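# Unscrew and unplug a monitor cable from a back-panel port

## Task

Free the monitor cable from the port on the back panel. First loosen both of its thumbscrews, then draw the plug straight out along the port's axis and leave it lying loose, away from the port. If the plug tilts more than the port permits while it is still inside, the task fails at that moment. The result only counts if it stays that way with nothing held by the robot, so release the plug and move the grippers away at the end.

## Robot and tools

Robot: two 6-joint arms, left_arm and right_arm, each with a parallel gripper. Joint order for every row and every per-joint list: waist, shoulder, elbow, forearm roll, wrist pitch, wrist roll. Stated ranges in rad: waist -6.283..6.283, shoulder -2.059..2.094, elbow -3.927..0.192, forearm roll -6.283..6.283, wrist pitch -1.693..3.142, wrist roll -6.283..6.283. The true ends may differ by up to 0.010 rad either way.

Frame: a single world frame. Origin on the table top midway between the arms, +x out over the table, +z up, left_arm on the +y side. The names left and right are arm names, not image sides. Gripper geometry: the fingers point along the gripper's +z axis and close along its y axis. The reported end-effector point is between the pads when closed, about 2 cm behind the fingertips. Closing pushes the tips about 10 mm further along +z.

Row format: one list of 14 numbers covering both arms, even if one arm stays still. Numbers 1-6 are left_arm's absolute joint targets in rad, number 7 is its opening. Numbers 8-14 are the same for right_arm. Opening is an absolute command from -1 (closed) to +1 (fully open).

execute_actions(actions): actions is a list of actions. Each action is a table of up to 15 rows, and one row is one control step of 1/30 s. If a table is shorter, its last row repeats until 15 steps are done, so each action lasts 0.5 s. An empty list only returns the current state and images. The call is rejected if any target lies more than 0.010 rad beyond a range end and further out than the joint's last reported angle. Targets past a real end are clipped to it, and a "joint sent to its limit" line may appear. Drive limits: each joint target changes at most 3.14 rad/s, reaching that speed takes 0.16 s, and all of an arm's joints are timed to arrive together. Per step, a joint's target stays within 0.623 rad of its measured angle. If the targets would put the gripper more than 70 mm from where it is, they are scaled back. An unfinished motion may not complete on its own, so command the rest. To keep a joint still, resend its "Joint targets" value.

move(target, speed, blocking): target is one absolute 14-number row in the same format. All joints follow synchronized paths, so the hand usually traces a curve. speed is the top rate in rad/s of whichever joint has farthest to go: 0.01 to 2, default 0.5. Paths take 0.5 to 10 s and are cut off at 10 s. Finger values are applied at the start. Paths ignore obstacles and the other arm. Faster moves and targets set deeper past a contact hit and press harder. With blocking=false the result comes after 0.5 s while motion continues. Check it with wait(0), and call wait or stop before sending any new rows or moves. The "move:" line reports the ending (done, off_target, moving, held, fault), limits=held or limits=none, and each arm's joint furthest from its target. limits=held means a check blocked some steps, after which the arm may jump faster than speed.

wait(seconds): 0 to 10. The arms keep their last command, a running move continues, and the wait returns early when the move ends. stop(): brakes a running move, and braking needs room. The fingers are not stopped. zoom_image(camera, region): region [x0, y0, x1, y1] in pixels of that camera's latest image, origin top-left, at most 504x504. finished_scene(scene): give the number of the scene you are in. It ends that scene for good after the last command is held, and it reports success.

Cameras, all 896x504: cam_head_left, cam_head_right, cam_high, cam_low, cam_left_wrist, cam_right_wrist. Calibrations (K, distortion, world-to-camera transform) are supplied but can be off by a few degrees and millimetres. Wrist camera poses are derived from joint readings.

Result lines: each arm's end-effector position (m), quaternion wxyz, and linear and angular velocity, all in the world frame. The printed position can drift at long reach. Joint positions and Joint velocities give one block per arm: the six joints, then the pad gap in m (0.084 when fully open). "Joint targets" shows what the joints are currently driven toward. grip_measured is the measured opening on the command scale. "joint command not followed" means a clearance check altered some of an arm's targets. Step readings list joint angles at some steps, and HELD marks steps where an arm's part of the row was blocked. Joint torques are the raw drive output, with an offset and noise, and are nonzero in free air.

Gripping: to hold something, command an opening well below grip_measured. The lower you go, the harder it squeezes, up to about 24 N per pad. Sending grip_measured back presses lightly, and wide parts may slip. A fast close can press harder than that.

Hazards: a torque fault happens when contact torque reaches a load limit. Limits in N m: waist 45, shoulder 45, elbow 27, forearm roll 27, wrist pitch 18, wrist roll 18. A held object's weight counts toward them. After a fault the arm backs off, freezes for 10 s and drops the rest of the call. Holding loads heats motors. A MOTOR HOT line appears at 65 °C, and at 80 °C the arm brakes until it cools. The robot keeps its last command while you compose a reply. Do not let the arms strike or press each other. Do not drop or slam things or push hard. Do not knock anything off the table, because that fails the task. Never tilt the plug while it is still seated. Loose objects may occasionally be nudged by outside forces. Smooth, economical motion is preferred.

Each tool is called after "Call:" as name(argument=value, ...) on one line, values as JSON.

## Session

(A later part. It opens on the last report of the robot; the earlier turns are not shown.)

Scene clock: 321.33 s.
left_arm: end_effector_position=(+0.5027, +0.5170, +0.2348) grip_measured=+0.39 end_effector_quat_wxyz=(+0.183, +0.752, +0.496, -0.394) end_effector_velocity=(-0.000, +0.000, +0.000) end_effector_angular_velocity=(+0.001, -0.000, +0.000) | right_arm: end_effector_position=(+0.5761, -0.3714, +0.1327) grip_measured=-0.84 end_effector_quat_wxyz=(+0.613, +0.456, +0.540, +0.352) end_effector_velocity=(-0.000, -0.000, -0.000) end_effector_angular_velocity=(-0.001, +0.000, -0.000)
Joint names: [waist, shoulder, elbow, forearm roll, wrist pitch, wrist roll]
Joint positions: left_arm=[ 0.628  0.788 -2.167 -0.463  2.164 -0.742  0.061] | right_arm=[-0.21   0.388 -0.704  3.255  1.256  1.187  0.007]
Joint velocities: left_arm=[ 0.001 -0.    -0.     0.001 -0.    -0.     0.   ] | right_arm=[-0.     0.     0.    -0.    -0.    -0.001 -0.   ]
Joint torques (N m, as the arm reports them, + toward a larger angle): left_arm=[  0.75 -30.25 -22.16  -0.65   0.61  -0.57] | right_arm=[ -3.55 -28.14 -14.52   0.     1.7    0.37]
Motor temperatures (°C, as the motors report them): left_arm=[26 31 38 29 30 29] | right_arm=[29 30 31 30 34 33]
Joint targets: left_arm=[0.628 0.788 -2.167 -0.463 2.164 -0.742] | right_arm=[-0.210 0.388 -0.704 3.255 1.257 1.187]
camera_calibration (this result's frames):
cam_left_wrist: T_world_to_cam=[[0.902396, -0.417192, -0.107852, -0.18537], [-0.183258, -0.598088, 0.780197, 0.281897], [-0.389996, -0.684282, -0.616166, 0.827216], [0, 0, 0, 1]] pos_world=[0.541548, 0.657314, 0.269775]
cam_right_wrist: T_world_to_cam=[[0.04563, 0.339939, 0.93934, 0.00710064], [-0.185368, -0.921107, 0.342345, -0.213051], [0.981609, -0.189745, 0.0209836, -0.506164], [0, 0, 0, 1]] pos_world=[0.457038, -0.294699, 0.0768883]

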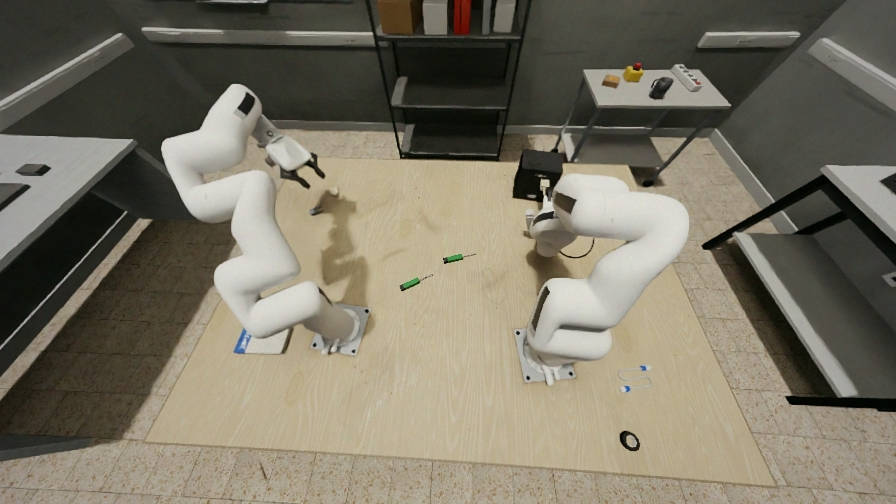

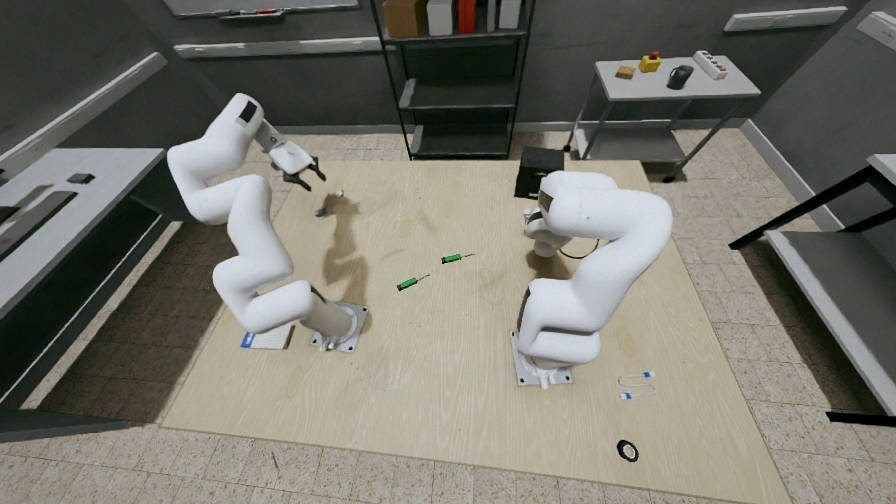

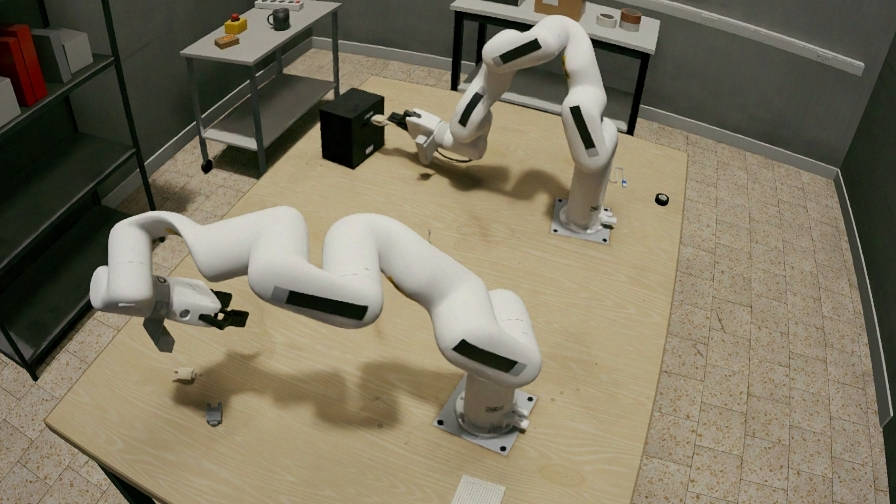

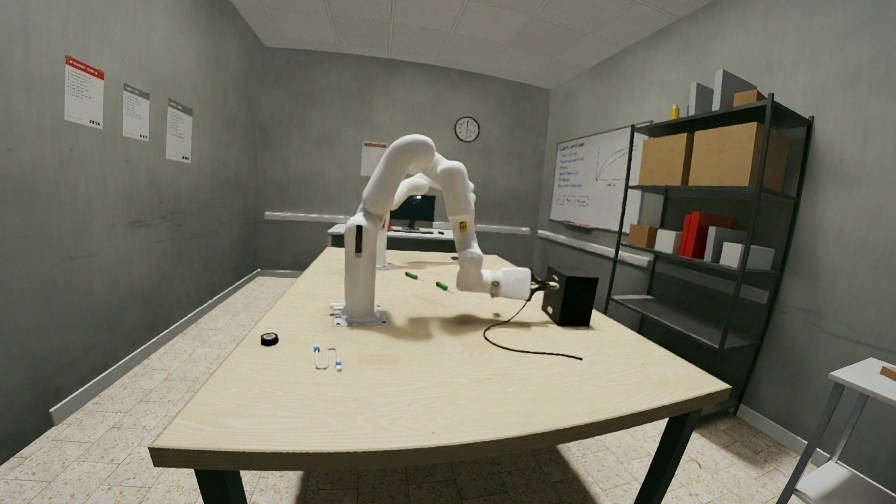

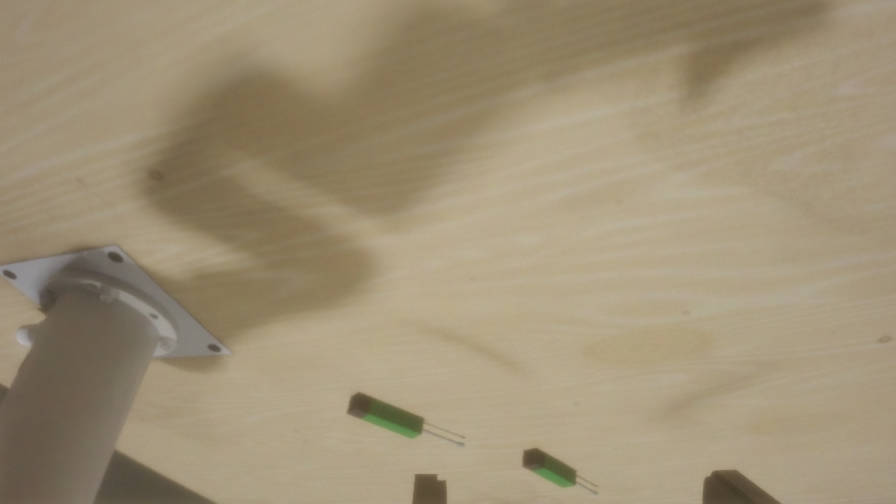

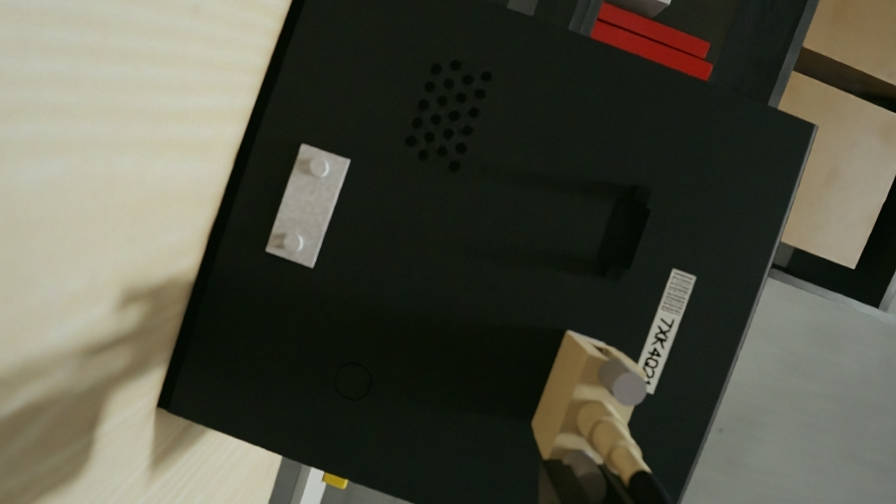

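Call:
execute_actions(actions=[[[0.628,0.788,-2.167,-0.463,2.164,-0.742,0.4,-0.21,0.388,-0.7042,3.255,1.2565,1.187,-0.55]],[[0.628,0.788,-2.167,-0.463,2.164,-0.742,0.4,-0.211,0.4,-0.7065,3.255,1.266,1.537,-0.55]],[[0.628,0.788,-2.167,-0.463,2.164,-0.742,0.4,-0.2095,0.412,-0.7088,3.255,1.2755,1.887,-0.55]],[[0.628,0.788,-2.167,-0.463,2.164,-0.742,0.4,-0.2095,0.412,-0.7088,3.255,1.2755,1.887,-1]],[[0.628,0.788,-2.167,-0.463,2.164,-0.742,0.4,-0.211,0.4,-0.7065,3.255,1.266,1.537,-1]],[[0.628,0.788,-2.167,-0.463,2.164,-0.742,0.4,-0.21,0.388,-0.7042,3.255,1.2565,1.187,-1]],
[[0.628,0.788,-2.167,-0.463,2.164,-0.742,0.4,-0.21,0.388,-0.7042,3.255,1.2565,1.187,-0.55]],[[0.628,0.788,-2.167,-0.463,2.164,-0.742,0.4,-0.211,0.4,-0.7065,3.255,1.266,1.537,-0.55]],[[0.628,0.788,-2.167,-0.463,2.164,-0.742,0.4,-0.2095,0.412,-0.7088,3.255,1.2755,1.887,-0.55]],[[0.628,0.788,-2.167,-0.463,2.164,-0.742,0.4,-0.2095,0.412,-0.7088,3.255,1.2755,1.887,-1]],[[0.628,0.788,-2.167,-0.463,2.164,-0.742,0.4,-0.211,0.4,-0.7065,3.255,1.266,1.537,-1]],[[0.628,0.788,-2.167,-0.463,2.164,-0.742,0.4,-0.21,0.388,-0.7042,3.255,1.2565,1.187,-1]],
[[0.628,0.788,-2.167,-0.463,2.164,-0.742,0.4,-0.21,0.388,-0.7042,3.255,1.2565,1.187,-0.55]],[[0.628,0.788,-2.167,-0.463,2.164,-0.742,0.4,-0.211,0.4,-0.7065,3.255,1.266,1.537,-0.55]],[[0.628,0.788,-2.167,-0.463,2.164,-0.742,0.4,-0.2095,0.412,-0.7088,3.255,1.2755,1.887,-0.55]],[[0.628,0.788,-2.167,-0.463,2.164,-0.742,0.4,-0.2095,0.412,-0.7088,3.255,1.2755,1.887,-1]],[[0.628,0.788,-2.167,-0.463,2.164,-0.742,0.4,-0.211,0.4,-0.7065,3.255,1.266,1.537,-1]],[[0.628,0.788,-2.167,-0.463,2.164,-0.742,0.4,-0.21,0.388,-0.7042,3.255,1.2565,1.187,-1]],
[[0.628,0.788,-2.167,-0.463,2.164,-0.742,0.4,-0.21,0.388,-0.7042,3.255,1.2565,1.187,-0.55]],[[0.628,0.788,-2.167,-0.463,2.164,-0.742,0.4,-0.211,0.4,-0.7065,3.255,1.266,1.537,-0.55]],[[0.628,0.788,-2.167,-0.463,2.164,-0.742,0.4,-0.2095,0.412,-0.7088,3.255,1.2755,1.887,-0.55]],[[0.628,0.788,-2.167,-0.463,2.164,-0.742,0.4,-0.2095,0.412,-0.7088,3.255,1.2755,1.887,-1]],[[0.628,0.788,-2.167,-0.463,2.164,-0.742,0.4,-0.211,0.4,-0.7065,3.255,1.266,1.537,-1]],[[0.628,0.788,-2.167,-0.463,2.164,-0.742,0.4,-0.21,0.388,-0.7042,3.255,1.2565,1.187,-1]],
[[0.628,0.788,-2.167,-0.463,2.164,-0.742,0.4,-0.21,0.388,-0.7042,3.255,1.2565,1.187,-0.55]],[[0.628,0.788,-2.167,-0.463,2.164,-0.742,0.4,-0.211,0.4,-0.7065,3.255,1.266,1.537,-0.55]],[[0.628,0.788,-2.167,-0.463,2.164,-0.742,0.4,-0.2095,0.412,-0.7088,3.255,1.2755,1.887,-0.55]],[[0.628,0.788,-2.167,-0.463,2.164,-0.742,0.4,-0.2095,0.412,-0.7088,3.255,1.2755,1.887,-1]],[[0.628,0.788,-2.167,-0.463,2.164,-0.742,0.4,-0.211,0.4,-0.7065,3.255,1.266,1.537,-1]],[[0.628,0.788,-2.167,-0.463,2.164,-0.742,0.4,-0.21,0.388,-0.7042,3.255,1.2565,1.187,-1]],
[[0.628,0.788,-2.167,-0.463,2.164,-0.742,0.4,-0.21,0.388,-0.7042,3.255,1.2565,1.187,-0.55]],[[0.628,0.788,-2.167,-0.463,2.164,-0.742,0.4,-0.211,0.4,-0.7065,3.255,1.266,1.537,-0.55]],[[0.628,0.788,-2.167,-0.463,2.164,-0.742,0.4,-0.2095,0.412,-0.7088,3.255,1.2755,1.887,-0.55]],[[0.628,0.788,-2.167,-0.463,2.164,-0.742,0.4,-0.2095,0.412,-0.7088,3.255,1.2755,1.887,-1]],[[0.628,0.788,-2.167,-0.463,2.164,-0.742,0.4,-0.211,0.4,-0.7065,3.255,1.266,1.537,-1]],[[0.628,0.788,-2.167,-0.463,2.164,-0.742,0.4,-0.21,0.388,-0.7042,3.255,1.2565,1.187,-1]],
[[0.628,0.788,-2.167,-0.463,2.164,-0.742,0.4,-0.21,0.388,-0.7042,3.255,1.2565,1.187,-0.55]],[[0.628,0.788,-2.167,-0.463,2.164,-0.742,0.4,-0.211,0.4,-0.7065,3.255,1.266,1.537,-0.55]],[[0.628,0.788,-2.167,-0.463,2.164,-0.742,0.4,-0.2095,0.412,-0.7088,3.255,1.2755,1.887,-0.55]],[[0.628,0.788,-2.167,-0.463,2.164,-0.742,0.4,-0.2095,0.412,-0.7088,3.255,1.2755,1.887,-1]],[[0.628,0.788,-2.167,-0.463,2.164,-0.742,0.4,-0.211,0.4,-0.7065,3.255,1.266,1.537,-1]],[[0.628,0.788,-2.167,-0.463,2.164,-0.742,0.4,-0.21,0.388,-0.7042,3.255,1.2565,1.187,-1]],
[[0.628,0.788,-2.167,-0.463,2.164,-0.742,0.4,-0.21,0.388,-0.7042,3.255,1.2565,1.187,-0.55]],[[0.628,0.788,-2.167,-0.463,2.164,-0.742,0.4,-0.211,0.4,-0.7065,3.255,1.266,1.537,-0.55]],[[0.628,0.788,-2.167,-0.463,2.164,-0.742,0.4,-0.2095,0.412,-0.7088,3.255,1.2755,1.887,-0.55]],[[0.628,0.788,-2.167,-0.463,2.164,-0.742,0.4,-0.2095,0.412,-0.7088,3.255,1.2755,1.887,-1]],[[0.628,0.788,-2.167,-0.463,2.164,-0.742,0.4,-0.211,0.4,-0.7065,3.255,1.266,1.537,-1]],[[0.628,0.788,-2.167,-0.463,2.164,-0.742,0.4,-0.21,0.388,-0.7042,3.255,1.2565,1.187,-1]],
[[0.628,0.788,-2.167,-0.463,2.164,-0.742,0.4,-0.21,0.388,-0.7042,3.255,1.2565,1.187,-0.55]],[[0.628,0.788,-2.167,-0.463,2.164,-0.742,0.4,-0.211,0.4,-0.7065,3.255,1.266,1.537,-0.55]],[[0.628,0.788,-2.167,-0.463,2.164,-0.742,0.4,-0.205,0.324,-0.56,3.265,1.336,1.537,-0.55]],[[0.628,0.788,-2.167,-0.463,2.164,-0.742,0.4,-0.205,0.324,-0.56,3.265,1.336,1.537,-0.55]]])

Call:
zoom_image(camera="cam_right_wrist", region=[300,254,700,504])

Scene clock: 415.37 s.
left_arm: end_effector_position=(+0.5027, +0.5170, +0.2348) grip_measured=+0.39 end_effector_quat_wxyz=(+0.183, +0.752, +0.496, -0.394) end_effector_velocity=(-0.000, +0.000, -0.000) end_effector_angular_velocity=(+0.000, +0.001, +0.001) | right_arm: end_effector_position=(+0.5353, -0.3692, +0.1287) grip_measured=-0.57 end_effector_quat_wxyz=(+0.546, +0.544, +0.452, +0.449) end_effector_velocity=(-0.000, -0.000, +0.000) end_effector_angular_velocity=(+0.000, -0.001, -0.001)
Joint names: [waist, shoulder, elbow, forearm roll, wrist pitch, wrist roll]
Joint positions: left_arm=[ 0.628  0.788 -2.167 -0.463  2.164 -0.742  0.061] | right_arm=[-0.205  0.324 -0.56   3.265  1.336  1.537  0.019]
Joint velocities: left_arm=[ 0.001 -0.     0.001  0.001 -0.     0.     0.   ] | right_arm=[-0.    -0.     0.     0.     0.001  0.    -0.   ]
Joint torques (N m, as the arm reports them, + toward a larger angle): left_arm=[  0.53 -30.23 -21.81  -0.97   0.65  -0.84] | right_arm=[ -2.58 -26.02 -10.62  -0.18   1.62   0.38]
Motor temperatures (°C, as the motors report them): left_arm=[26 31 39 29 30 29] | right_arm=[29 30 31 30 33 33]
Joint targets: left_arm=[0.628 0.788 -2.167 -0.463 2.164 -0.742] | right_arm=[-0.205 0.324 -0.560 3.265 1.336 1.537]
Step readings (joint positions; steps 1 to 15: 1st action; 16 to 30: 2nd action; 31 to 45: 3rd action; 46 to 60: 4th action; 61 to 75: 5th action; 76 to 90: 6th action; 91 to 105: 7th action; 106 to 120: 8th action; 121 to 135: 9th action; 136 to 150: 10th action; 151 to 165: 11th action; 166 to 180: 12th action; 181 to 195: 13th action):
0: left_arm=[0.628 0.788 -2.167 -0.463 2.164 -0.742] | right_arm=[-0.210 0.388 -0.704 3.255 1.257 1.187]
1: left_arm=[0.628 0.788 -2.167 -0.463 2.164 -0.742] | right_arm=[-0.210 0.388 -0.704 3.255 1.256 1.187]
2: left_arm=[0.628 0.788 -2.167 -0.463 2.164 -0.742] | right_arm=[-0.210 0.388 -0.705 3.255 1.256 1.187]
4: left_arm=[0.628 0.788 -2.167 -0.463 2.164 -0.742] | right_arm=[-0.211 0.389 -0.705 3.255 1.256 1.187]
8: left_arm=[0.628 0.788 -2.167 -0.463 2.164 -0.742] | right_arm=[-0.210 0.388 -0.705 3.255 1.256 1.187]
15: left_arm=[0.628 0.788 -2.167 -0.463 2.164 -0.742] | right_arm=[-0.210 0.388 -0.704 3.255 1.256 1.187]
16: left_arm=[0.628 0.788 -2.167 -0.463 2.164 -0.742] | right_arm=[-0.210 0.388 -0.704 3.255 1.256 1.188]
17: left_arm=[0.628 0.788 -2.167 -0.463 2.164 -0.742] | right_arm=[-0.210 0.388 -0.704 3.255 1.257 1.194]
19: left_arm=[0.628 0.788 -2.167 -0.463 2.164 -0.742] | right_arm=[-0.210 0.390 -0.705 3.255 1.258 1.245]
23: left_arm=[0.628 0.788 -2.167 -0.463 2.164 -0.742] | right_arm=[-0.211 0.397 -0.706 3.255 1.263 1.444]
30: left_arm=[0.628 0.788 -2.167 -0.463 2.164 -0.742] | right_arm=[-0.211 0.400 -0.707 3.255 1.266 1.531]
31: left_arm=[0.628 0.788 -2.167 -0.463 2.164 -0.742] | right_arm=[-0.211 0.400 -0.707 3.255 1.266 1.533]
32: left_arm=[0.628 0.788 -2.167 -0.463 2.164 -0.742] | right_arm=[-0.211 0.400 -0.707 3.255 1.266 1.541]
34: left_arm=[0.628 0.788 -2.167 -0.463 2.164 -0.742] | right_arm=[-0.211 0.402 -0.707 3.255 1.268 1.593]
38: left_arm=[0.628 0.788 -2.167 -0.463 2.164 -0.742] | right_arm=[-0.210 0.409 -0.708 3.255 1.273 1.793]
45: left_arm=[0.628 0.788 -2.167 -0.463 2.164 -0.742] | right_arm=[-0.210 0.412 -0.709 3.255 1.275 1.880]
46: left_arm=[0.628 0.788 -2.167 -0.463 2.164 -0.742] | right_arm=[-0.210 0.412 -0.709 3.255 1.275 1.882]
47: left_arm=[0.628 0.788 -2.167 -0.463 2.164 -0.742] | right_arm=[-0.210 0.412 -0.709 3.255 1.275 1.884]
49: left_arm=[0.628 0.788 -2.167 -0.463 2.164 -0.742] | right_arm=[-0.209 0.412 -0.709 3.255 1.275 1.885]
53: left_arm=[0.628 0.788 -2.167 -0.463 2.164 -0.742] | right_arm=[-0.209 0.412 -0.709 3.255 1.275 1.887]
60: left_arm=[0.628 0.788 -2.167 -0.463 2.164 -0.742] | right_arm=[-0.209 0.412 -0.709 3.255 1.275 1.887]
61: left_arm=[0.628 0.788 -2.167 -0.463 2.164 -0.742] | right_arm=[-0.209 0.412 -0.709 3.255 1.275 1.886]
62: left_arm=[0.628 0.788 -2.167 -0.463 2.164 -0.742] | right_arm=[-0.210 0.412 -0.709 3.255 1.275 1.880]
64: left_arm=[0.628 0.788 -2.167 -0.463 2.164 -0.742] | right_arm=[-0.210 0.410 -0.708 3.255 1.274 1.829]
68: left_arm=[0.628 0.788 -2.167 -0.463 2.164 -0.742] | right_arm=[-0.211 0.403 -0.707 3.255 1.269 1.630]
75: left_arm=[0.628 0.788 -2.167 -0.463 2.164 -0.742] | right_arm=[-0.211 0.400 -0.706 3.255 1.266 1.544]
76: left_arm=[0.628 0.788 -2.167 -0.463 2.164 -0.742] | right_arm=[-0.211 0.400 -0.706 3.255 1.266 1.541]
77: left_arm=[0.628 0.788 -2.167 -0.463 2.164 -0.742] | right_arm=[-0.211 0.400 -0.706 3.255 1.266 1.533]
79: left_arm=[0.628 0.788 -2.167 -0.463 2.164 -0.742] | right_arm=[-0.211 0.398 -0.706 3.255 1.265 1.481]
83: left_arm=[0.628 0.788 -2.167 -0.463 2.164 -0.742] | right_arm=[-0.210 0.391 -0.705 3.255 1.259 1.281]
90: left_arm=[0.628 0.788 -2.167 -0.463 2.164 -0.742] | right_arm=[-0.210 0.388 -0.704 3.255 1.257 1.194]
91: left_arm=[0.628 0.788 -2.167 -0.463 2.164 -0.742] | right_arm=[-0.210 0.388 -0.704 3.255 1.257 1.192]
92: left_arm=[0.628 0.788 -2.167 -0.463 2.164 -0.742] | right_arm=[-0.210 0.388 -0.705 3.255 1.256 1.190]
94: left_arm=[0.628 0.788 -2.167 -0.463 2.164 -0.742] | right_arm=[-0.210 0.389 -0.705 3.255 1.256 1.189]
98: left_arm=[0.628 0.788 -2.167 -0.463 2.164 -0.742] | right_arm=[-0.210 0.388 -0.705 3.255 1.256 1.187]
105: left_arm=[0.628 0.788 -2.167 -0.463 2.164 -0.742] | right_arm=[-0.210 0.388 -0.704 3.255 1.256 1.187]
106: left_arm=[0.628 0.788 -2.167 -0.463 2.164 -0.742] | right_arm=[-0.210 0.388 -0.704 3.255 1.256 1.188]
107: left_arm=[0.628 0.788 -2.167 -0.463 2.164 -0.742] | right_arm=[-0.210 0.388 -0.704 3.255 1.257 1.194]
109: left_arm=[0.628 0.788 -2.167 -0.463 2.164 -0.742] | right_arm=[-0.210 0.390 -0.705 3.255 1.258 1.245]
113: left_arm=[0.628 0.788 -2.167 -0.463 2.164 -0.742] | right_arm=[-0.211 0.397 -0.706 3.255 1.263 1.444]
120: left_arm=[0.628 0.788 -2.167 -0.463 2.164 -0.742] | right_arm=[-0.211 0.400 -0.707 3.255 1.266 1.531]
121: left_arm=[0.628 0.788 -2.167 -0.463 2.164 -0.742] | right_arm=[-0.211 0.400 -0.707 3.255 1.266 1.533]
122: left_arm=[0.628 0.788 -2.167 -0.463 2.164 -0.742] | right_arm=[-0.211 0.400 -0.707 3.255 1.266 1.541]
124: left_arm=[0.628 0.788 -2.167 -0.463 2.164 -0.742] | right_arm=[-0.211 0.402 -0.707 3.255 1.268 1.593]
128: left_arm=[0.628 0.788 -2.167 -0.463 2.164 -0.742] | right_arm=[-0.210 0.409 -0.708 3.255 1.273 1.793]
135: left_arm=[0.628 0.788 -2.167 -0.463 2.164 -0.742] | right_arm=[-0.210 0.412 -0.709 3.255 1.275 1.880]
136: left_arm=[0.628 0.788 -2.167 -0.463 2.164 -0.742] | right_arm=[-0.210 0.412 -0.709 3.255 1.275 1.882]
137: left_arm=[0.628 0.788 -2.167 -0.463 2.164 -0.742] | right_arm=[-0.210 0.412 -0.709 3.255 1.275 1.884]
139: left_arm=[0.628 0.788 -2.167 -0.463 2.164 -0.742] | right_arm=[-0.209 0.412 -0.709 3.255 1.275 1.885]
143: left_arm=[0.628 0.788 -2.167 -0.463 2.164 -0.742] | right_arm=[-0.209 0.412 -0.709 3.255 1.275 1.887]
150: left_arm=[0.628 0.788 -2.167 -0.463 2.164 -0.742] | right_arm=[-0.209 0.412 -0.709 3.255 1.275 1.887]
151: left_arm=[0.628 0.788 -2.167 -0.463 2.164 -0.742] | right_arm=[-0.209 0.412 -0.709 3.255 1.275 1.886]
152: left_arm=[0.628 0.788 -2.167 -0.463 2.164 -0.742] | right_arm=[-0.210 0.412 -0.709 3.255 1.275 1.880]
154: left_arm=[0.628 0.788 -2.167 -0.463 2.164 -0.742] | right_arm=[-0.210 0.410 -0.708 3.255 1.274 1.829]
158: left_arm=[0.628 0.788 -2.167 -0.463 2.164 -0.742] | right_arm=[-0.211 0.403 -0.707 3.255 1.269 1.630]
165: left_arm=[0.628 0.788 -2.167 -0.463 2.164 -0.742] | right_arm=[-0.211 0.400 -0.706 3.255 1.266 1.543]
166: left_arm=[0.628 0.788 -2.167 -0.463 2.164 -0.742] | right_arm=[-0.211 0.400 -0.706 3.255 1.266 1.541]
167: left_arm=[0.628 0.788 -2.167 -0.463 2.164 -0.742] | right_arm=[-0.211 0.400 -0.706 3.255 1.266 1.533]
169: left_arm=[0.628 0.788 -2.167 -0.463 2.164 -0.742] | right_arm=[-0.211 0.398 -0.706 3.255 1.265 1.481]
173: left_arm=[0.628 0.788 -2.167 -0.463 2.164 -0.742] | right_arm=[-0.210 0.391 -0.705 3.255 1.259 1.281]
180: left_arm=[0.628 0.788 -2.167 -0.463 2.164 -0.742] | right_arm=[-0.210 0.388 -0.704 3.255 1.257 1.194]
181: left_arm=[0.628 0.788 -2.167 -0.463 2.164 -0.742] | right_arm=[-0.210 0.388 -0.704 3.255 1.257 1.192]
182: left_arm=[0.628 0.788 -2.167 -0.463 2.164 -0.742] | right_arm=[-0.210 0.388 -0.705 3.255 1.256 1.190]
184: left_arm=[0.628 0.788 -2.167 -0.463 2.164 -0.742] | right_arm=[-0.210 0.389 -0.705 3.255 1.256 1.189]
Lines left out of this list: 197.
camera_calibration (this result's frames):
cam_left_wrist: T_world_to_cam=[[0.902396, -0.417192, -0.107852, -0.18537], [-0.183258, -0.598088, 0.780197, 0.281897], [-0.389997, -0.684282, -0.616166, 0.827216], [0, 0, 0, 1]] pos_world=[0.541548, 0.657314, 0.269775]
cam_right_wrist: T_world_to_cam=[[-0.0144727, 0.00900303, 0.999855, -0.0857868], [-0.203292, -0.979101, 0.00587354, -0.185717], [0.979011, -0.203177, 0.0160005, -0.468533], [0, 0, 0, 1]] pos_world=[0.419702, -0.276259, 0.0943619]

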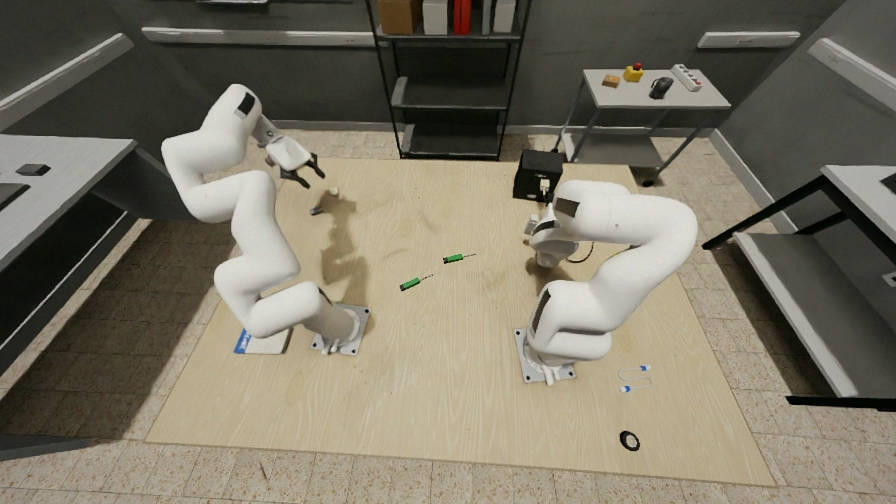

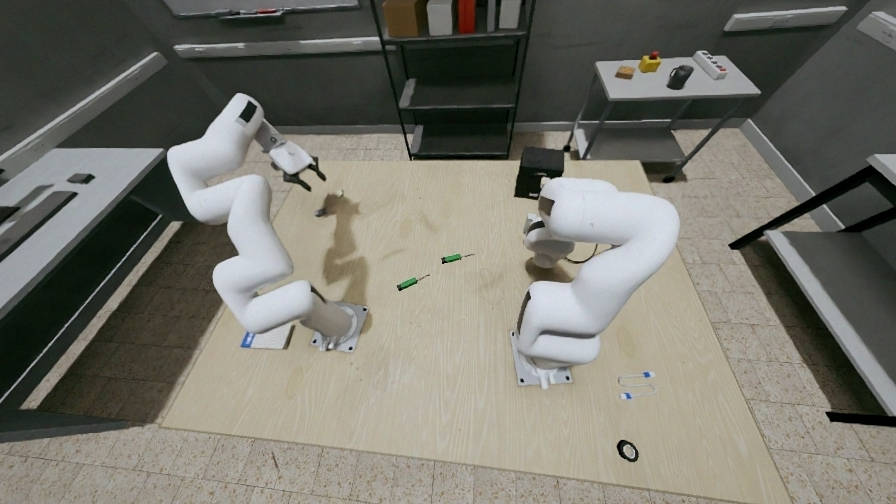

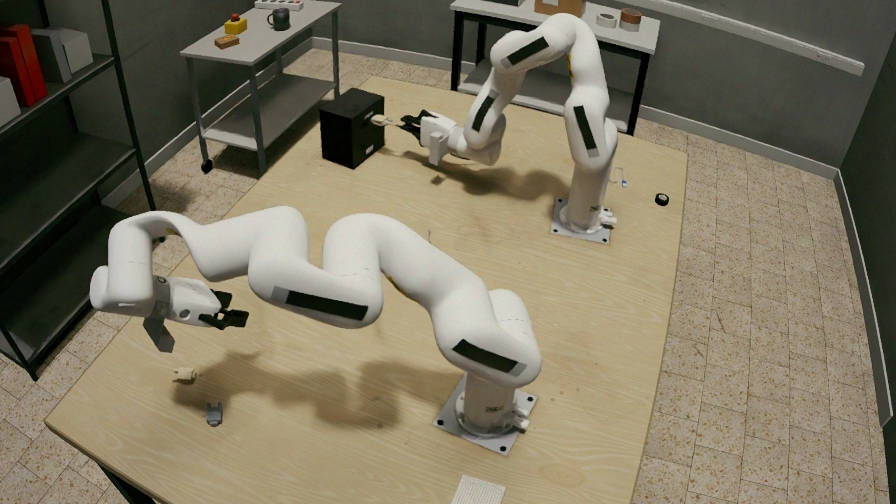

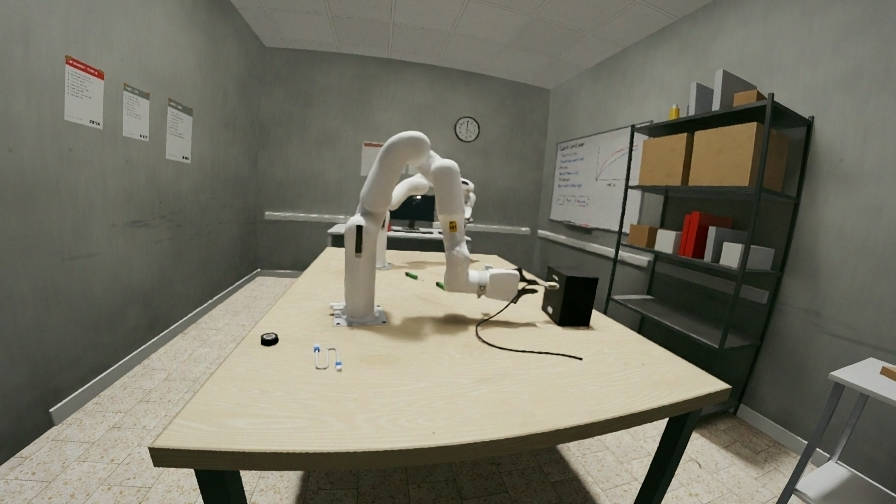

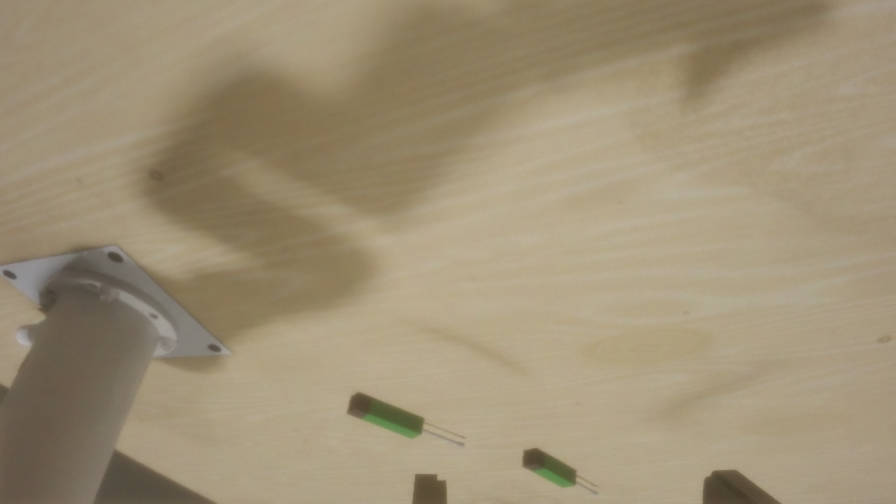

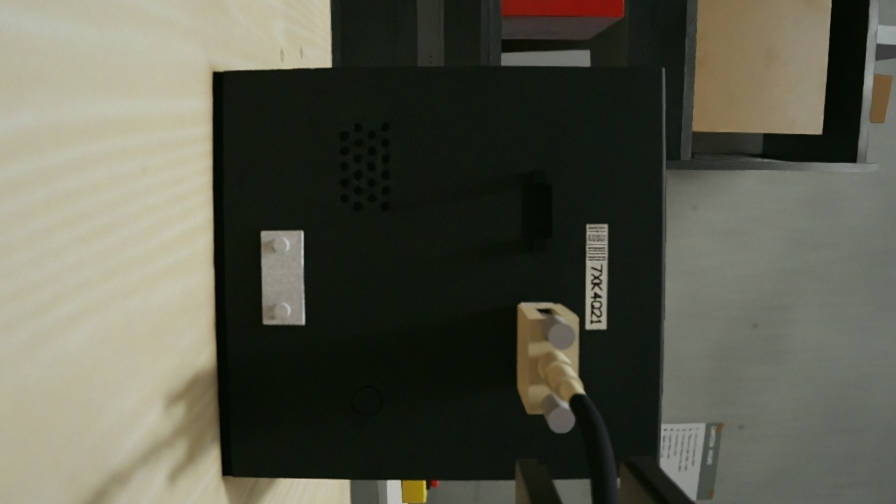

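Region (300, 254, 700, 504) of cam_right_wrist's 896x504 image, scaled by 1.260, with more detail than that image has; it fills the top 315 rows of this view, and the rest is white.

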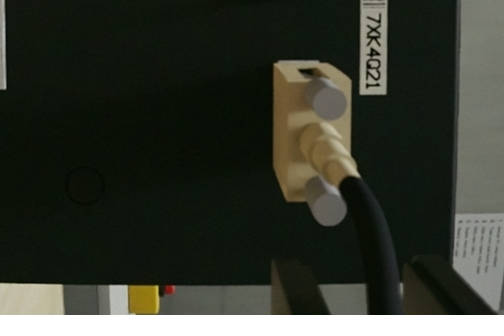

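Call:
execute_actions(actions=[[[0.628,0.788,-2.167,-0.463,2.164,-0.742,0.4,-0.211,0.4,-0.7065,3.255,1.266,1.537,-0.55]],[[0.628,0.788,-2.167,-0.463,2.164,-0.742,0.4,-0.211,0.4,-0.7065,3.255,1.266,1.537,-0.55]],
[[0.628,0.788,-2.167,-0.463,2.164,-0.742,0.4,-0.2095,0.412,-0.7088,3.255,1.2755,1.887,-0.55]],[[0.628,0.788,-2.167,-0.463,2.164,-0.742,0.4,-0.2095,0.412,-0.7088,3.255,1.2755,1.887,-1]],[[0.628,0.788,-2.167,-0.463,2.164,-0.742,0.4,-0.21,0.388,-0.7042,3.255,1.2565,1.187,-1]],[[0.628,0.788,-2.167,-0.463,2.164,-0.742,0.4,-0.21,0.388,-0.7042,3.255,1.2565,1.187,-0.55]],
[[0.628,0.788,-2.167,-0.463,2.164,-0.742,0.4,-0.2095,0.412,-0.7088,3.255,1.2755,1.887,-0.55]],[[0.628,0.788,-2.167,-0.463,2.164,-0.742,0.4,-0.2095,0.412,-0.7088,3.255,1.2755,1.887,-1]],[[0.628,0.788,-2.167,-0.463,2.164,-0.742,0.4,-0.21,0.388,-0.7042,3.255,1.2565,1.187,-1]],[[0.628,0.788,-2.167,-0.463,2.164,-0.742,0.4,-0.21,0.388,-0.7042,3.255,1.2565,1.187,-0.55]],
[[0.628,0.788,-2.167,-0.463,2.164,-0.742,0.4,-0.2095,0.412,-0.7088,3.255,1.2755,1.887,-0.55]],[[0.628,0.788,-2.167,-0.463,2.164,-0.742,0.4,-0.2095,0.412,-0.7088,3.255,1.2755,1.887,-1]],[[0.628,0.788,-2.167,-0.463,2.164,-0.742,0.4,-0.21,0.388,-0.7042,3.255,1.2565,1.187,-1]],[[0.628,0.788,-2.167,-0.463,2.164,-0.742,0.4,-0.21,0.388,-0.7042,3.255,1.2565,1.187,-0.55]],
[[0.628,0.788,-2.167,-0.463,2.164,-0.742,0.4,-0.2095,0.412,-0.7088,3.255,1.2755,1.887,-0.55]],[[0.628,0.788,-2.167,-0.463,2.164,-0.742,0.4,-0.2095,0.412,-0.7088,3.255,1.2755,1.887,-1]],[[0.628,0.788,-2.167,-0.463,2.164,-0.742,0.4,-0.21,0.388,-0.7042,3.255,1.2565,1.187,-1]],[[0.628,0.788,-2.167,-0.463,2.164,-0.742,0.4,-0.21,0.388,-0.7042,3.255,1.2565,1.187,-0.55]],
[[0.628,0.788,-2.167,-0.463,2.164,-0.742,0.4,-0.2095,0.412,-0.7088,3.255,1.2755,1.887,-0.55]],[[0.628,0.788,-2.167,-0.463,2.164,-0.742,0.4,-0.2095,0.412,-0.7088,3.255,1.2755,1.887,-1]],[[0.628,0.788,-2.167,-0.463,2.164,-0.742,0.4,-0.21,0.388,-0.7042,3.255,1.2565,1.187,-1]],[[0.628,0.788,-2.167,-0.463,2.164,-0.742,0.4,-0.21,0.388,-0.7042,3.255,1.2565,1.187,-0.55]],
[[0.628,0.788,-2.167,-0.463,2.164,-0.742,0.4,-0.2095,0.412,-0.7088,3.255,1.2755,1.887,-0.55]],[[0.628,0.788,-2.167,-0.463,2.164,-0.742,0.4,-0.2095,0.412,-0.7088,3.255,1.2755,1.887,-1]],[[0.628,0.788,-2.167,-0.463,2.164,-0.742,0.4,-0.21,0.388,-0.7042,3.255,1.2565,1.187,-1]],[[0.628,0.788,-2.167,-0.463,2.164,-0.742,0.4,-0.21,0.388,-0.7042,3.255,1.2565,1.187,-0.55]],
[[0.628,0.788,-2.167,-0.463,2.164,-0.742,0.4,-0.2095,0.412,-0.7088,3.255,1.2755,1.887,-0.55]],[[0.628,0.788,-2.167,-0.463,2.164,-0.742,0.4,-0.2095,0.412,-0.7088,3.255,1.2755,1.887,-1]],[[0.628,0.788,-2.167,-0.463,2.164,-0.742,0.4,-0.21,0.388,-0.7042,3.255,1.2565,1.187,-1]],[[0.628,0.788,-2.167,-0.463,2.164,-0.742,0.4,-0.21,0.388,-0.7042,3.255,1.2565,1.187,-0.55]],
[[0.628,0.788,-2.167,-0.463,2.164,-0.742,0.4,-0.2095,0.412,-0.7088,3.255,1.2755,1.887,-0.55]],[[0.628,0.788,-2.167,-0.463,2.164,-0.742,0.4,-0.2095,0.412,-0.7088,3.255,1.2755,1.887,-1]],[[0.628,0.788,-2.167,-0.463,2.164,-0.742,0.4,-0.21,0.388,-0.7042,3.255,1.2565,1.187,-1]],[[0.628,0.788,-2.167,-0.463,2.164,-0.742,0.4,-0.21,0.388,-0.7042,3.255,1.2565,1.187,-0.55]],
[[0.628,0.788,-2.167,-0.463,2.164,-0.742,0.4,-0.2095,0.412,-0.7088,3.255,1.2755,1.887,-0.55]],[[0.628,0.788,-2.167,-0.463,2.164,-0.742,0.4,-0.2095,0.412,-0.7088,3.255,1.2755,1.887,-1]],[[0.628,0.788,-2.167,-0.463,2.164,-0.742,0.4,-0.21,0.388,-0.7042,3.255,1.2565,1.187,-1]],[[0.628,0.788,-2.167,-0.463,2.164,-0.742,0.4,-0.21,0.388,-0.7042,3.255,1.2565,1.187,-0.55]],
[[0.628,0.788,-2.167,-0.463,2.164,-0.742,0.4,-0.2095,0.412,-0.7088,3.255,1.2755,1.887,-0.55]],[[0.628,0.788,-2.167,-0.463,2.164,-0.742,0.4,-0.2095,0.412,-0.7088,3.255,1.2755,1.887,-1]],[[0.628,0.788,-2.167,-0.463,2.164,-0.742,0.4,-0.21,0.388,-0.7042,3.255,1.2565,1.187,-1]],[[0.628,0.788,-2.167,-0.463,2.164,-0.742,0.4,-0.21,0.388,-0.7042,3.255,1.2565,1.187,-0.55]],
[[0.628,0.788,-2.167,-0.463,2.164,-0.742,0.4,-0.2095,0.412,-0.7088,3.255,1.2755,1.887,-0.55]],[[0.628,0.788,-2.167,-0.463,2.164,-0.742,0.4,-0.2095,0.412,-0.7088,3.255,1.2755,1.887,-1]],[[0.628,0.788,-2.167,-0.463,2.164,-0.742,0.4,-0.21,0.388,-0.7042,3.255,1.2565,1.187,-1]],[[0.628,0.788,-2.167,-0.463,2.164,-0.742,0.4,-0.21,0.388,-0.7042,3.255,1.2565,1.187,-0.55]],
[[0.628,0.788,-2.167,-0.463,2.164,-0.742,0.4,-0.2095,0.412,-0.7088,3.255,1.2755,1.887,-0.55]],[[0.628,0.788,-2.167,-0.463,2.164,-0.742,0.4,-0.2095,0.412,-0.7088,3.255,1.2755,1.887,-1]],[[0.628,0.788,-2.167,-0.463,2.164,-0.742,0.4,-0.21,0.388,-0.7042,3.255,1.2565,1.187,-1]],[[0.628,0.788,-2.167,-0.463,2.164,-0.742,0.4,-0.21,0.388,-0.7042,3.255,1.2565,1.187,-0.55]],
[[0.628,0.788,-2.167,-0.463,2.164,-0.742,0.4,-0.211,0.4,-0.7065,3.255,1.266,1.537,-0.55]],[[0.628,0.788,-2.167,-0.463,2.164,-0.742,0.4,-0.205,0.324,-0.56,3.265,1.336,1.537,-0.55]],[[0.628,0.788,-2.167,-0.463,2.164,-0.742,0.4,-0.205,0.324,-0.56,3.265,1.336,1.537,-0.55]]])

Call:
zoom_image(camera="cam_right_wrist", region=[300,254,700,504])

Scene clock: 486.37 s.
left_arm: end_effector_position=(+0.5027, +0.5170, +0.2348) grip_measured=+0.39 end_effector_quat_wxyz=(+0.183, +0.752, +0.496, -0.394) end_effector_velocity=(+0.000, +0.000, +0.001) end_effector_angular_velocity=(+0.001, -0.001, +0.000) | right_arm: end_effector_position=(+0.5353, -0.3692, +0.1287) grip_measured=-0.57 end_effector_quat_wxyz=(+0.546, +0.544, +0.452, +0.449) end_effector_velocity=(+0.000, +0.000, +0.001) end_effector_angular_velocity=(+0.000, -0.003, +0.001)
Joint names: [waist, shoulder, elbow, forearm roll, wrist pitch, wrist roll]
Joint positions: left_arm=[ 0.628  0.788 -2.167 -0.463  2.164 -0.742  0.061] | right_arm=[-0.205  0.324 -0.56   3.265  1.336  1.537  0.019]
Joint velocities: left_arm=[ 0.    -0.    -0.002 -0.     0.001 -0.     0.   ] | right_arm=[ 0.001 -0.001  0.    -0.     0.002  0.001 -0.   ]
Joint torques (N m, as the arm reports them, + toward a larger angle): left_arm=[  0.25 -30.92 -22.42  -0.71   0.47  -0.7 ] | right_arm=[ -3.11 -26.04 -10.73   0.06   1.71   0.43]
Motor temperatures (°C, as the motors report them): left_arm=[26 31 39 29 30 29] | right_arm=[29 30 31 30 33 33]
Joint targets: left_arm=[0.628 0.788 -2.167 -0.463 2.164 -0.742] | right_arm=[-0.205 0.324 -0.560 3.265 1.336 1.537]
Step readings (joint positions; steps 1 to 15: 1st action; 16 to 30: 2nd action; 31 to 45: 3rd action; 46 to 60: 4th action; 61 to 75: 5th action; 76 to 90: 6th action; 91 to 105: 7th action; 106 to 120: 8th action; 121 to 135: 9th action; 136 to 150: 10th action; 151 to 165: 11th action; 166 to 180: 12th action; 181 to 195: 13th action):
0: left_arm=[0.628 0.788 -2.167 -0.463 2.164 -0.742] | right_arm=[-0.205 0.324 -0.560 3.265 1.336 1.537]
1: left_arm=[0.628 0.788 -2.167 -0.463 2.164 -0.742] | right_arm=[-0.205 0.324 -0.560 3.265 1.336 1.537]
2: left_arm=[0.628 0.788 -2.167 -0.463 2.164 -0.742] | right_arm=[-0.205 0.327 -0.565 3.265 1.332 1.537]
4: left_arm=[0.628 0.788 -2.167 -0.463 2.164 -0.742] | right_arm=[-0.207 0.351 -0.608 3.262 1.310 1.537]
8: left_arm=[0.628 0.788 -2.167 -0.463 2.164 -0.742] | right_arm=[-0.211 0.390 -0.690 3.257 1.276 1.537]
15: left_arm=[0.628 0.788 -2.167 -0.463 2.164 -0.742] | right_arm=[-0.211 0.399 -0.704 3.255 1.266 1.537]
16: left_arm=[0.628 0.788 -2.167 -0.463 2.164 -0.742] | right_arm=[-0.211 0.400 -0.705 3.255 1.266 1.537]
17: left_arm=[0.628 0.788 -2.167 -0.463 2.164 -0.742] | right_arm=[-0.211 0.400 -0.705 3.255 1.266 1.537]
19: left_arm=[0.628 0.788 -2.167 -0.463 2.164 -0.742] | right_arm=[-0.211 0.400 -0.706 3.255 1.266 1.537]
23: left_arm=[0.628 0.788 -2.167 -0.463 2.164 -0.742] | right_arm=[-0.211 0.400 -0.706 3.255 1.266 1.537]
30: left_arm=[0.628 0.788 -2.167 -0.463 2.164 -0.742] | right_arm=[-0.211 0.400 -0.706 3.255 1.266 1.537]
31: left_arm=[0.628 0.788 -2.167 -0.463 2.164 -0.742] | right_arm=[-0.211 0.400 -0.706 3.255 1.266 1.538]
32: left_arm=[0.628 0.788 -2.167 -0.463 2.164 -0.742] | right_arm=[-0.211 0.400 -0.707 3.255 1.266 1.544]
34: left_arm=[0.628 0.788 -2.167 -0.463 2.164 -0.742] | right_arm=[-0.211 0.402 -0.707 3.255 1.268 1.595]
38: left_arm=[0.628 0.788 -2.167 -0.463 2.164 -0.742] | right_arm=[-0.210 0.409 -0.708 3.255 1.273 1.794]
45: left_arm=[0.628 0.788 -2.167 -0.463 2.164 -0.742] | right_arm=[-0.210 0.412 -0.709 3.255 1.275 1.881]
46: left_arm=[0.628 0.788 -2.167 -0.463 2.164 -0.742] | right_arm=[-0.209 0.412 -0.709 3.255 1.275 1.882]
47: left_arm=[0.628 0.788 -2.167 -0.463 2.164 -0.742] | right_arm=[-0.209 0.412 -0.709 3.255 1.275 1.884]
49: left_arm=[0.628 0.788 -2.167 -0.463 2.164 -0.742] | right_arm=[-0.209 0.412 -0.709 3.255 1.275 1.885]
53: left_arm=[0.628 0.788 -2.167 -0.463 2.164 -0.742] | right_arm=[-0.209 0.412 -0.709 3.255 1.276 1.887]
60: left_arm=[0.628 0.788 -2.167 -0.463 2.164 -0.742] | right_arm=[-0.209 0.412 -0.709 3.255 1.276 1.887]
61: left_arm=[0.628 0.788 -2.167 -0.463 2.164 -0.742] | right_arm=[-0.209 0.412 -0.709 3.255 1.276 1.886]
62: left_arm=[0.628 0.788 -2.167 -0.463 2.164 -0.742] | right_arm=[-0.210 0.412 -0.709 3.255 1.275 1.880]
64: left_arm=[0.628 0.788 -2.167 -0.463 2.164 -0.742] | right_arm=[-0.210 0.410 -0.708 3.255 1.274 1.829]
68: left_arm=[0.628 0.788 -2.167 -0.463 2.164 -0.742] | right_arm=[-0.210 0.400 -0.706 3.255 1.266 1.546]
75: left_arm=[0.628 0.788 -2.167 -0.463 2.164 -0.742] | right_arm=[-0.210 0.388 -0.704 3.255 1.258 1.217]
76: left_arm=[0.628 0.788 -2.167 -0.463 2.164 -0.742] | right_arm=[-0.210 0.388 -0.704 3.255 1.257 1.208]
77: left_arm=[0.628 0.788 -2.167 -0.463 2.164 -0.742] | right_arm=[-0.210 0.389 -0.705 3.255 1.257 1.201]
79: left_arm=[0.628 0.788 -2.167 -0.463 2.164 -0.742] | right_arm=[-0.210 0.389 -0.705 3.255 1.256 1.194]
83: left_arm=[0.628 0.788 -2.167 -0.463 2.164 -0.742] | right_arm=[-0.210 0.388 -0.705 3.255 1.256 1.189]
90: left_arm=[0.628 0.788 -2.167 -0.463 2.164 -0.742] | right_arm=[-0.210 0.388 -0.704 3.255 1.256 1.187]
91: left_arm=[0.628 0.788 -2.167 -0.463 2.164 -0.742] | right_arm=[-0.210 0.388 -0.704 3.255 1.256 1.188]
92: left_arm=[0.628 0.788 -2.167 -0.463 2.164 -0.742] | right_arm=[-0.210 0.388 -0.704 3.255 1.257 1.194]
94: left_arm=[0.628 0.788 -2.167 -0.463 2.164 -0.742] | right_arm=[-0.210 0.390 -0.705 3.255 1.258 1.245]
98: left_arm=[0.628 0.788 -2.167 -0.463 2.164 -0.742] | right_arm=[-0.210 0.400 -0.707 3.255 1.266 1.528]
105: left_arm=[0.628 0.788 -2.167 -0.463 2.164 -0.742] | right_arm=[-0.210 0.411 -0.709 3.255 1.275 1.857]
106: left_arm=[0.628 0.788 -2.167 -0.463 2.164 -0.742] | right_arm=[-0.210 0.411 -0.709 3.255 1.275 1.866]
107: left_arm=[0.628 0.788 -2.167 -0.463 2.164 -0.742] | right_arm=[-0.210 0.412 -0.709 3.255 1.275 1.873]
109: left_arm=[0.628 0.788 -2.167 -0.463 2.164 -0.742] | right_arm=[-0.210 0.412 -0.709 3.255 1.275 1.880]
113: left_arm=[0.628 0.788 -2.167 -0.463 2.164 -0.742] | right_arm=[-0.209 0.412 -0.709 3.255 1.275 1.885]
120: left_arm=[0.628 0.788 -2.167 -0.463 2.164 -0.742] | right_arm=[-0.209 0.412 -0.709 3.255 1.275 1.887]
121: left_arm=[0.628 0.788 -2.167 -0.463 2.164 -0.742] | right_arm=[-0.209 0.412 -0.709 3.255 1.275 1.886]
122: left_arm=[0.628 0.788 -2.167 -0.463 2.164 -0.742] | right_arm=[-0.210 0.412 -0.709 3.255 1.275 1.880]
124: left_arm=[0.628 0.788 -2.167 -0.463 2.164 -0.742] | right_arm=[-0.210 0.410 -0.708 3.255 1.274 1.829]
128: left_arm=[0.628 0.788 -2.167 -0.463 2.164 -0.742] | right_arm=[-0.210 0.400 -0.706 3.255 1.266 1.546]
135: left_arm=[0.628 0.788 -2.167 -0.463 2.164 -0.742] | right_arm=[-0.210 0.388 -0.704 3.255 1.258 1.217]
136: left_arm=[0.628 0.788 -2.167 -0.463 2.164 -0.742] | right_arm=[-0.210 0.388 -0.704 3.255 1.257 1.208]
137: left_arm=[0.628 0.788 -2.167 -0.463 2.164 -0.742] | right_arm=[-0.210 0.389 -0.704 3.255 1.257 1.201]
139: left_arm=[0.628 0.788 -2.167 -0.463 2.164 -0.742] | right_arm=[-0.210 0.389 -0.705 3.255 1.256 1.194]
143: left_arm=[0.628 0.788 -2.167 -0.463 2.164 -0.742] | right_arm=[-0.210 0.388 -0.704 3.255 1.256 1.189]
150: left_arm=[0.628 0.788 -2.167 -0.463 2.164 -0.742] | right_arm=[-0.210 0.388 -0.704 3.255 1.256 1.187]
151: left_arm=[0.628 0.788 -2.167 -0.463 2.164 -0.742] | right_arm=[-0.210 0.388 -0.704 3.255 1.256 1.188]
152: left_arm=[0.628 0.788 -2.167 -0.463 2.164 -0.742] | right_arm=[-0.210 0.388 -0.704 3.255 1.257 1.194]
154: left_arm=[0.628 0.788 -2.167 -0.463 2.164 -0.742] | right_arm=[-0.210 0.390 -0.705 3.255 1.258 1.245]
158: left_arm=[0.628 0.788 -2.167 -0.463 2.164 -0.742] | right_arm=[-0.210 0.400 -0.707 3.255 1.266 1.528]
165: left_arm=[0.628 0.788 -2.167 -0.463 2.164 -0.742] | right_arm=[-0.210 0.411 -0.709 3.255 1.275 1.857]
166: left_arm=[0.628 0.788 -2.167 -0.463 2.164 -0.742] | right_arm=[-0.210 0.411 -0.709 3.255 1.275 1.866]
167: left_arm=[0.628 0.788 -2.167 -0.463 2.164 -0.742] | right_arm=[-0.210 0.412 -0.709 3.255 1.275 1.873]
169: left_arm=[0.628 0.788 -2.167 -0.463 2.164 -0.742] | right_arm=[-0.210 0.412 -0.709 3.255 1.275 1.880]
173: left_arm=[0.628 0.788 -2.167 -0.463 2.164 -0.742] | right_arm=[-0.209 0.412 -0.709 3.255 1.275 1.885]
180: left_arm=[0.628 0.788 -2.167 -0.463 2.164 -0.742] | right_arm=[-0.209 0.412 -0.709 3.255 1.275 1.887]
181: left_arm=[0.628 0.788 -2.167 -0.463 2.164 -0.742] | right_arm=[-0.209 0.412 -0.709 3.255 1.275 1.886]
182: left_arm=[0.628 0.788 -2.167 -0.463 2.164 -0.742] | right_arm=[-0.210 0.412 -0.709 3.255 1.275 1.880]
184: left_arm=[0.628 0.788 -2.167 -0.463 2.164 -0.742] | right_arm=[-0.210 0.410 -0.708 3.255 1.274 1.829]
Lines left out of this list: 202.
camera_calibration (this result's frames):
cam_left_wrist: T_world_to_cam=[[0.902396, -0.417191, -0.107852, -0.18537], [-0.183258, -0.598088, 0.780197, 0.281897], [-0.389996, -0.684282, -0.616166, 0.827216], [0, 0, 0, 1]] pos_world=[0.541548, 0.657314, 0.269775]
cam_right_wrist: T_world_to_cam=[[-0.0144751, 0.00900347, 0.999855, -0.0857863], [-0.20329, -0.979101, 0.00587351, -0.185718], [0.979012, -0.203175, 0.0160029, -0.468533], [0, 0, 0, 1]] pos_world=[0.419703, -0.276258, 0.0943626]

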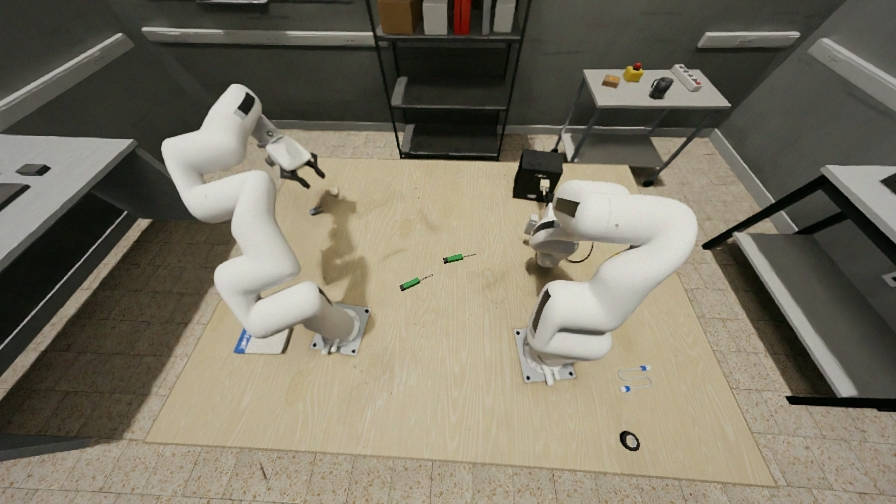

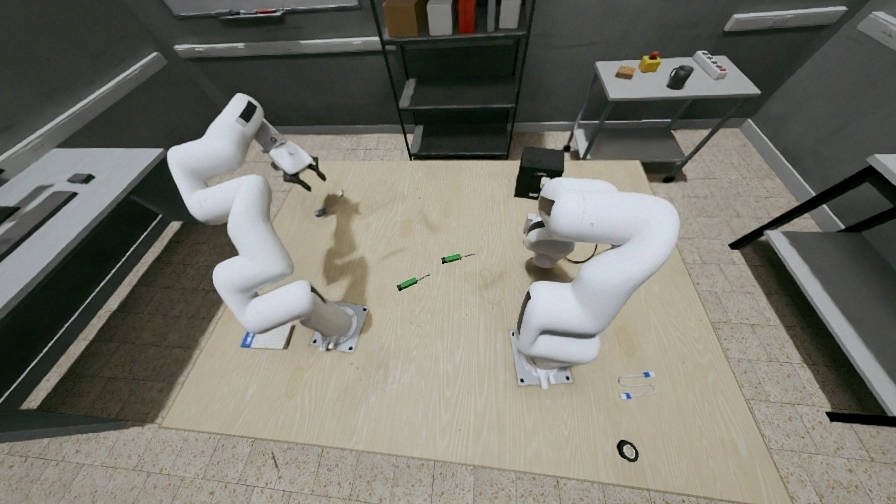

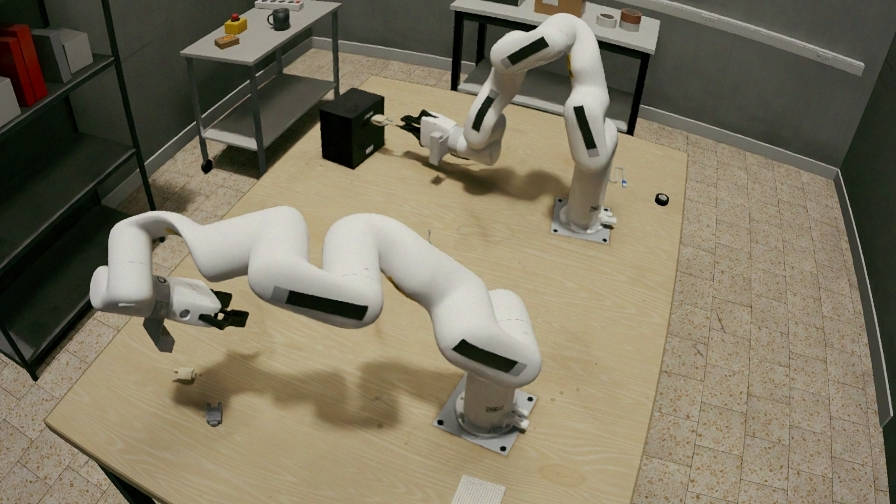

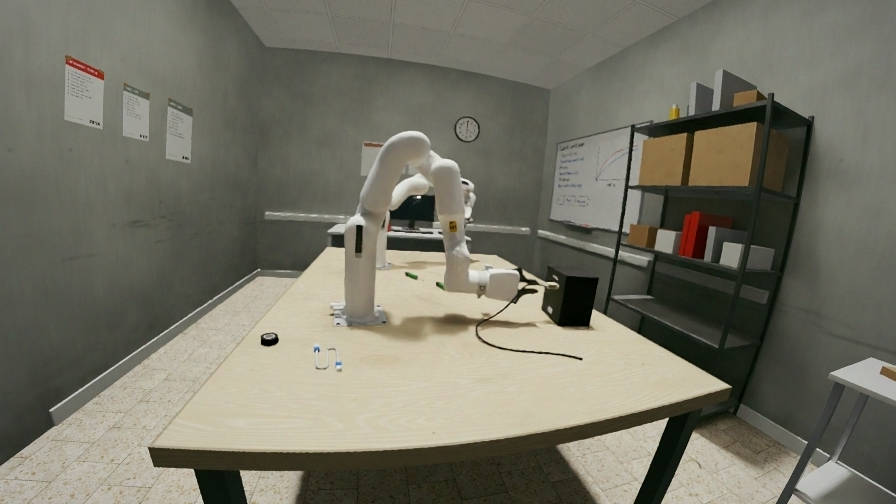

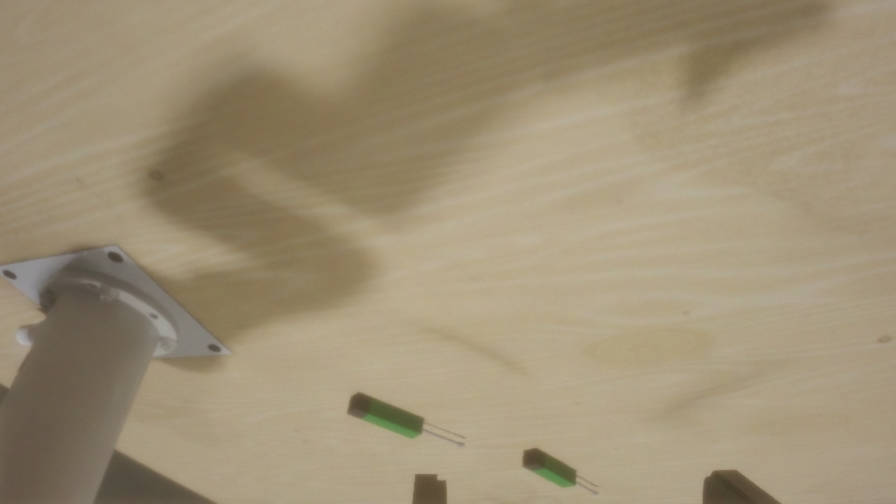

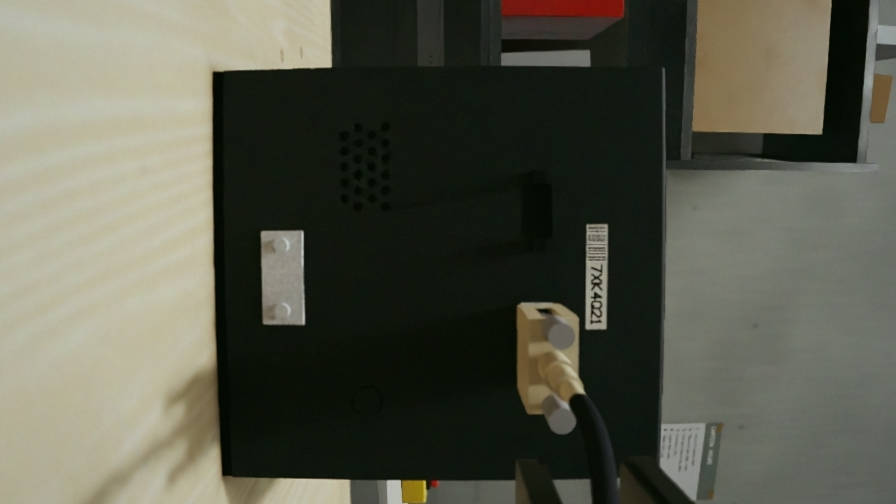

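Region (300, 254, 700, 504) of cam_right_wrist's 896x504 image, scaled by 1.260, with more detail than that image has; it fills the top 315 rows of this view, and the rest is white.

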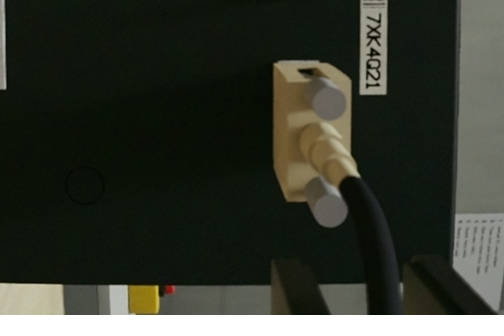

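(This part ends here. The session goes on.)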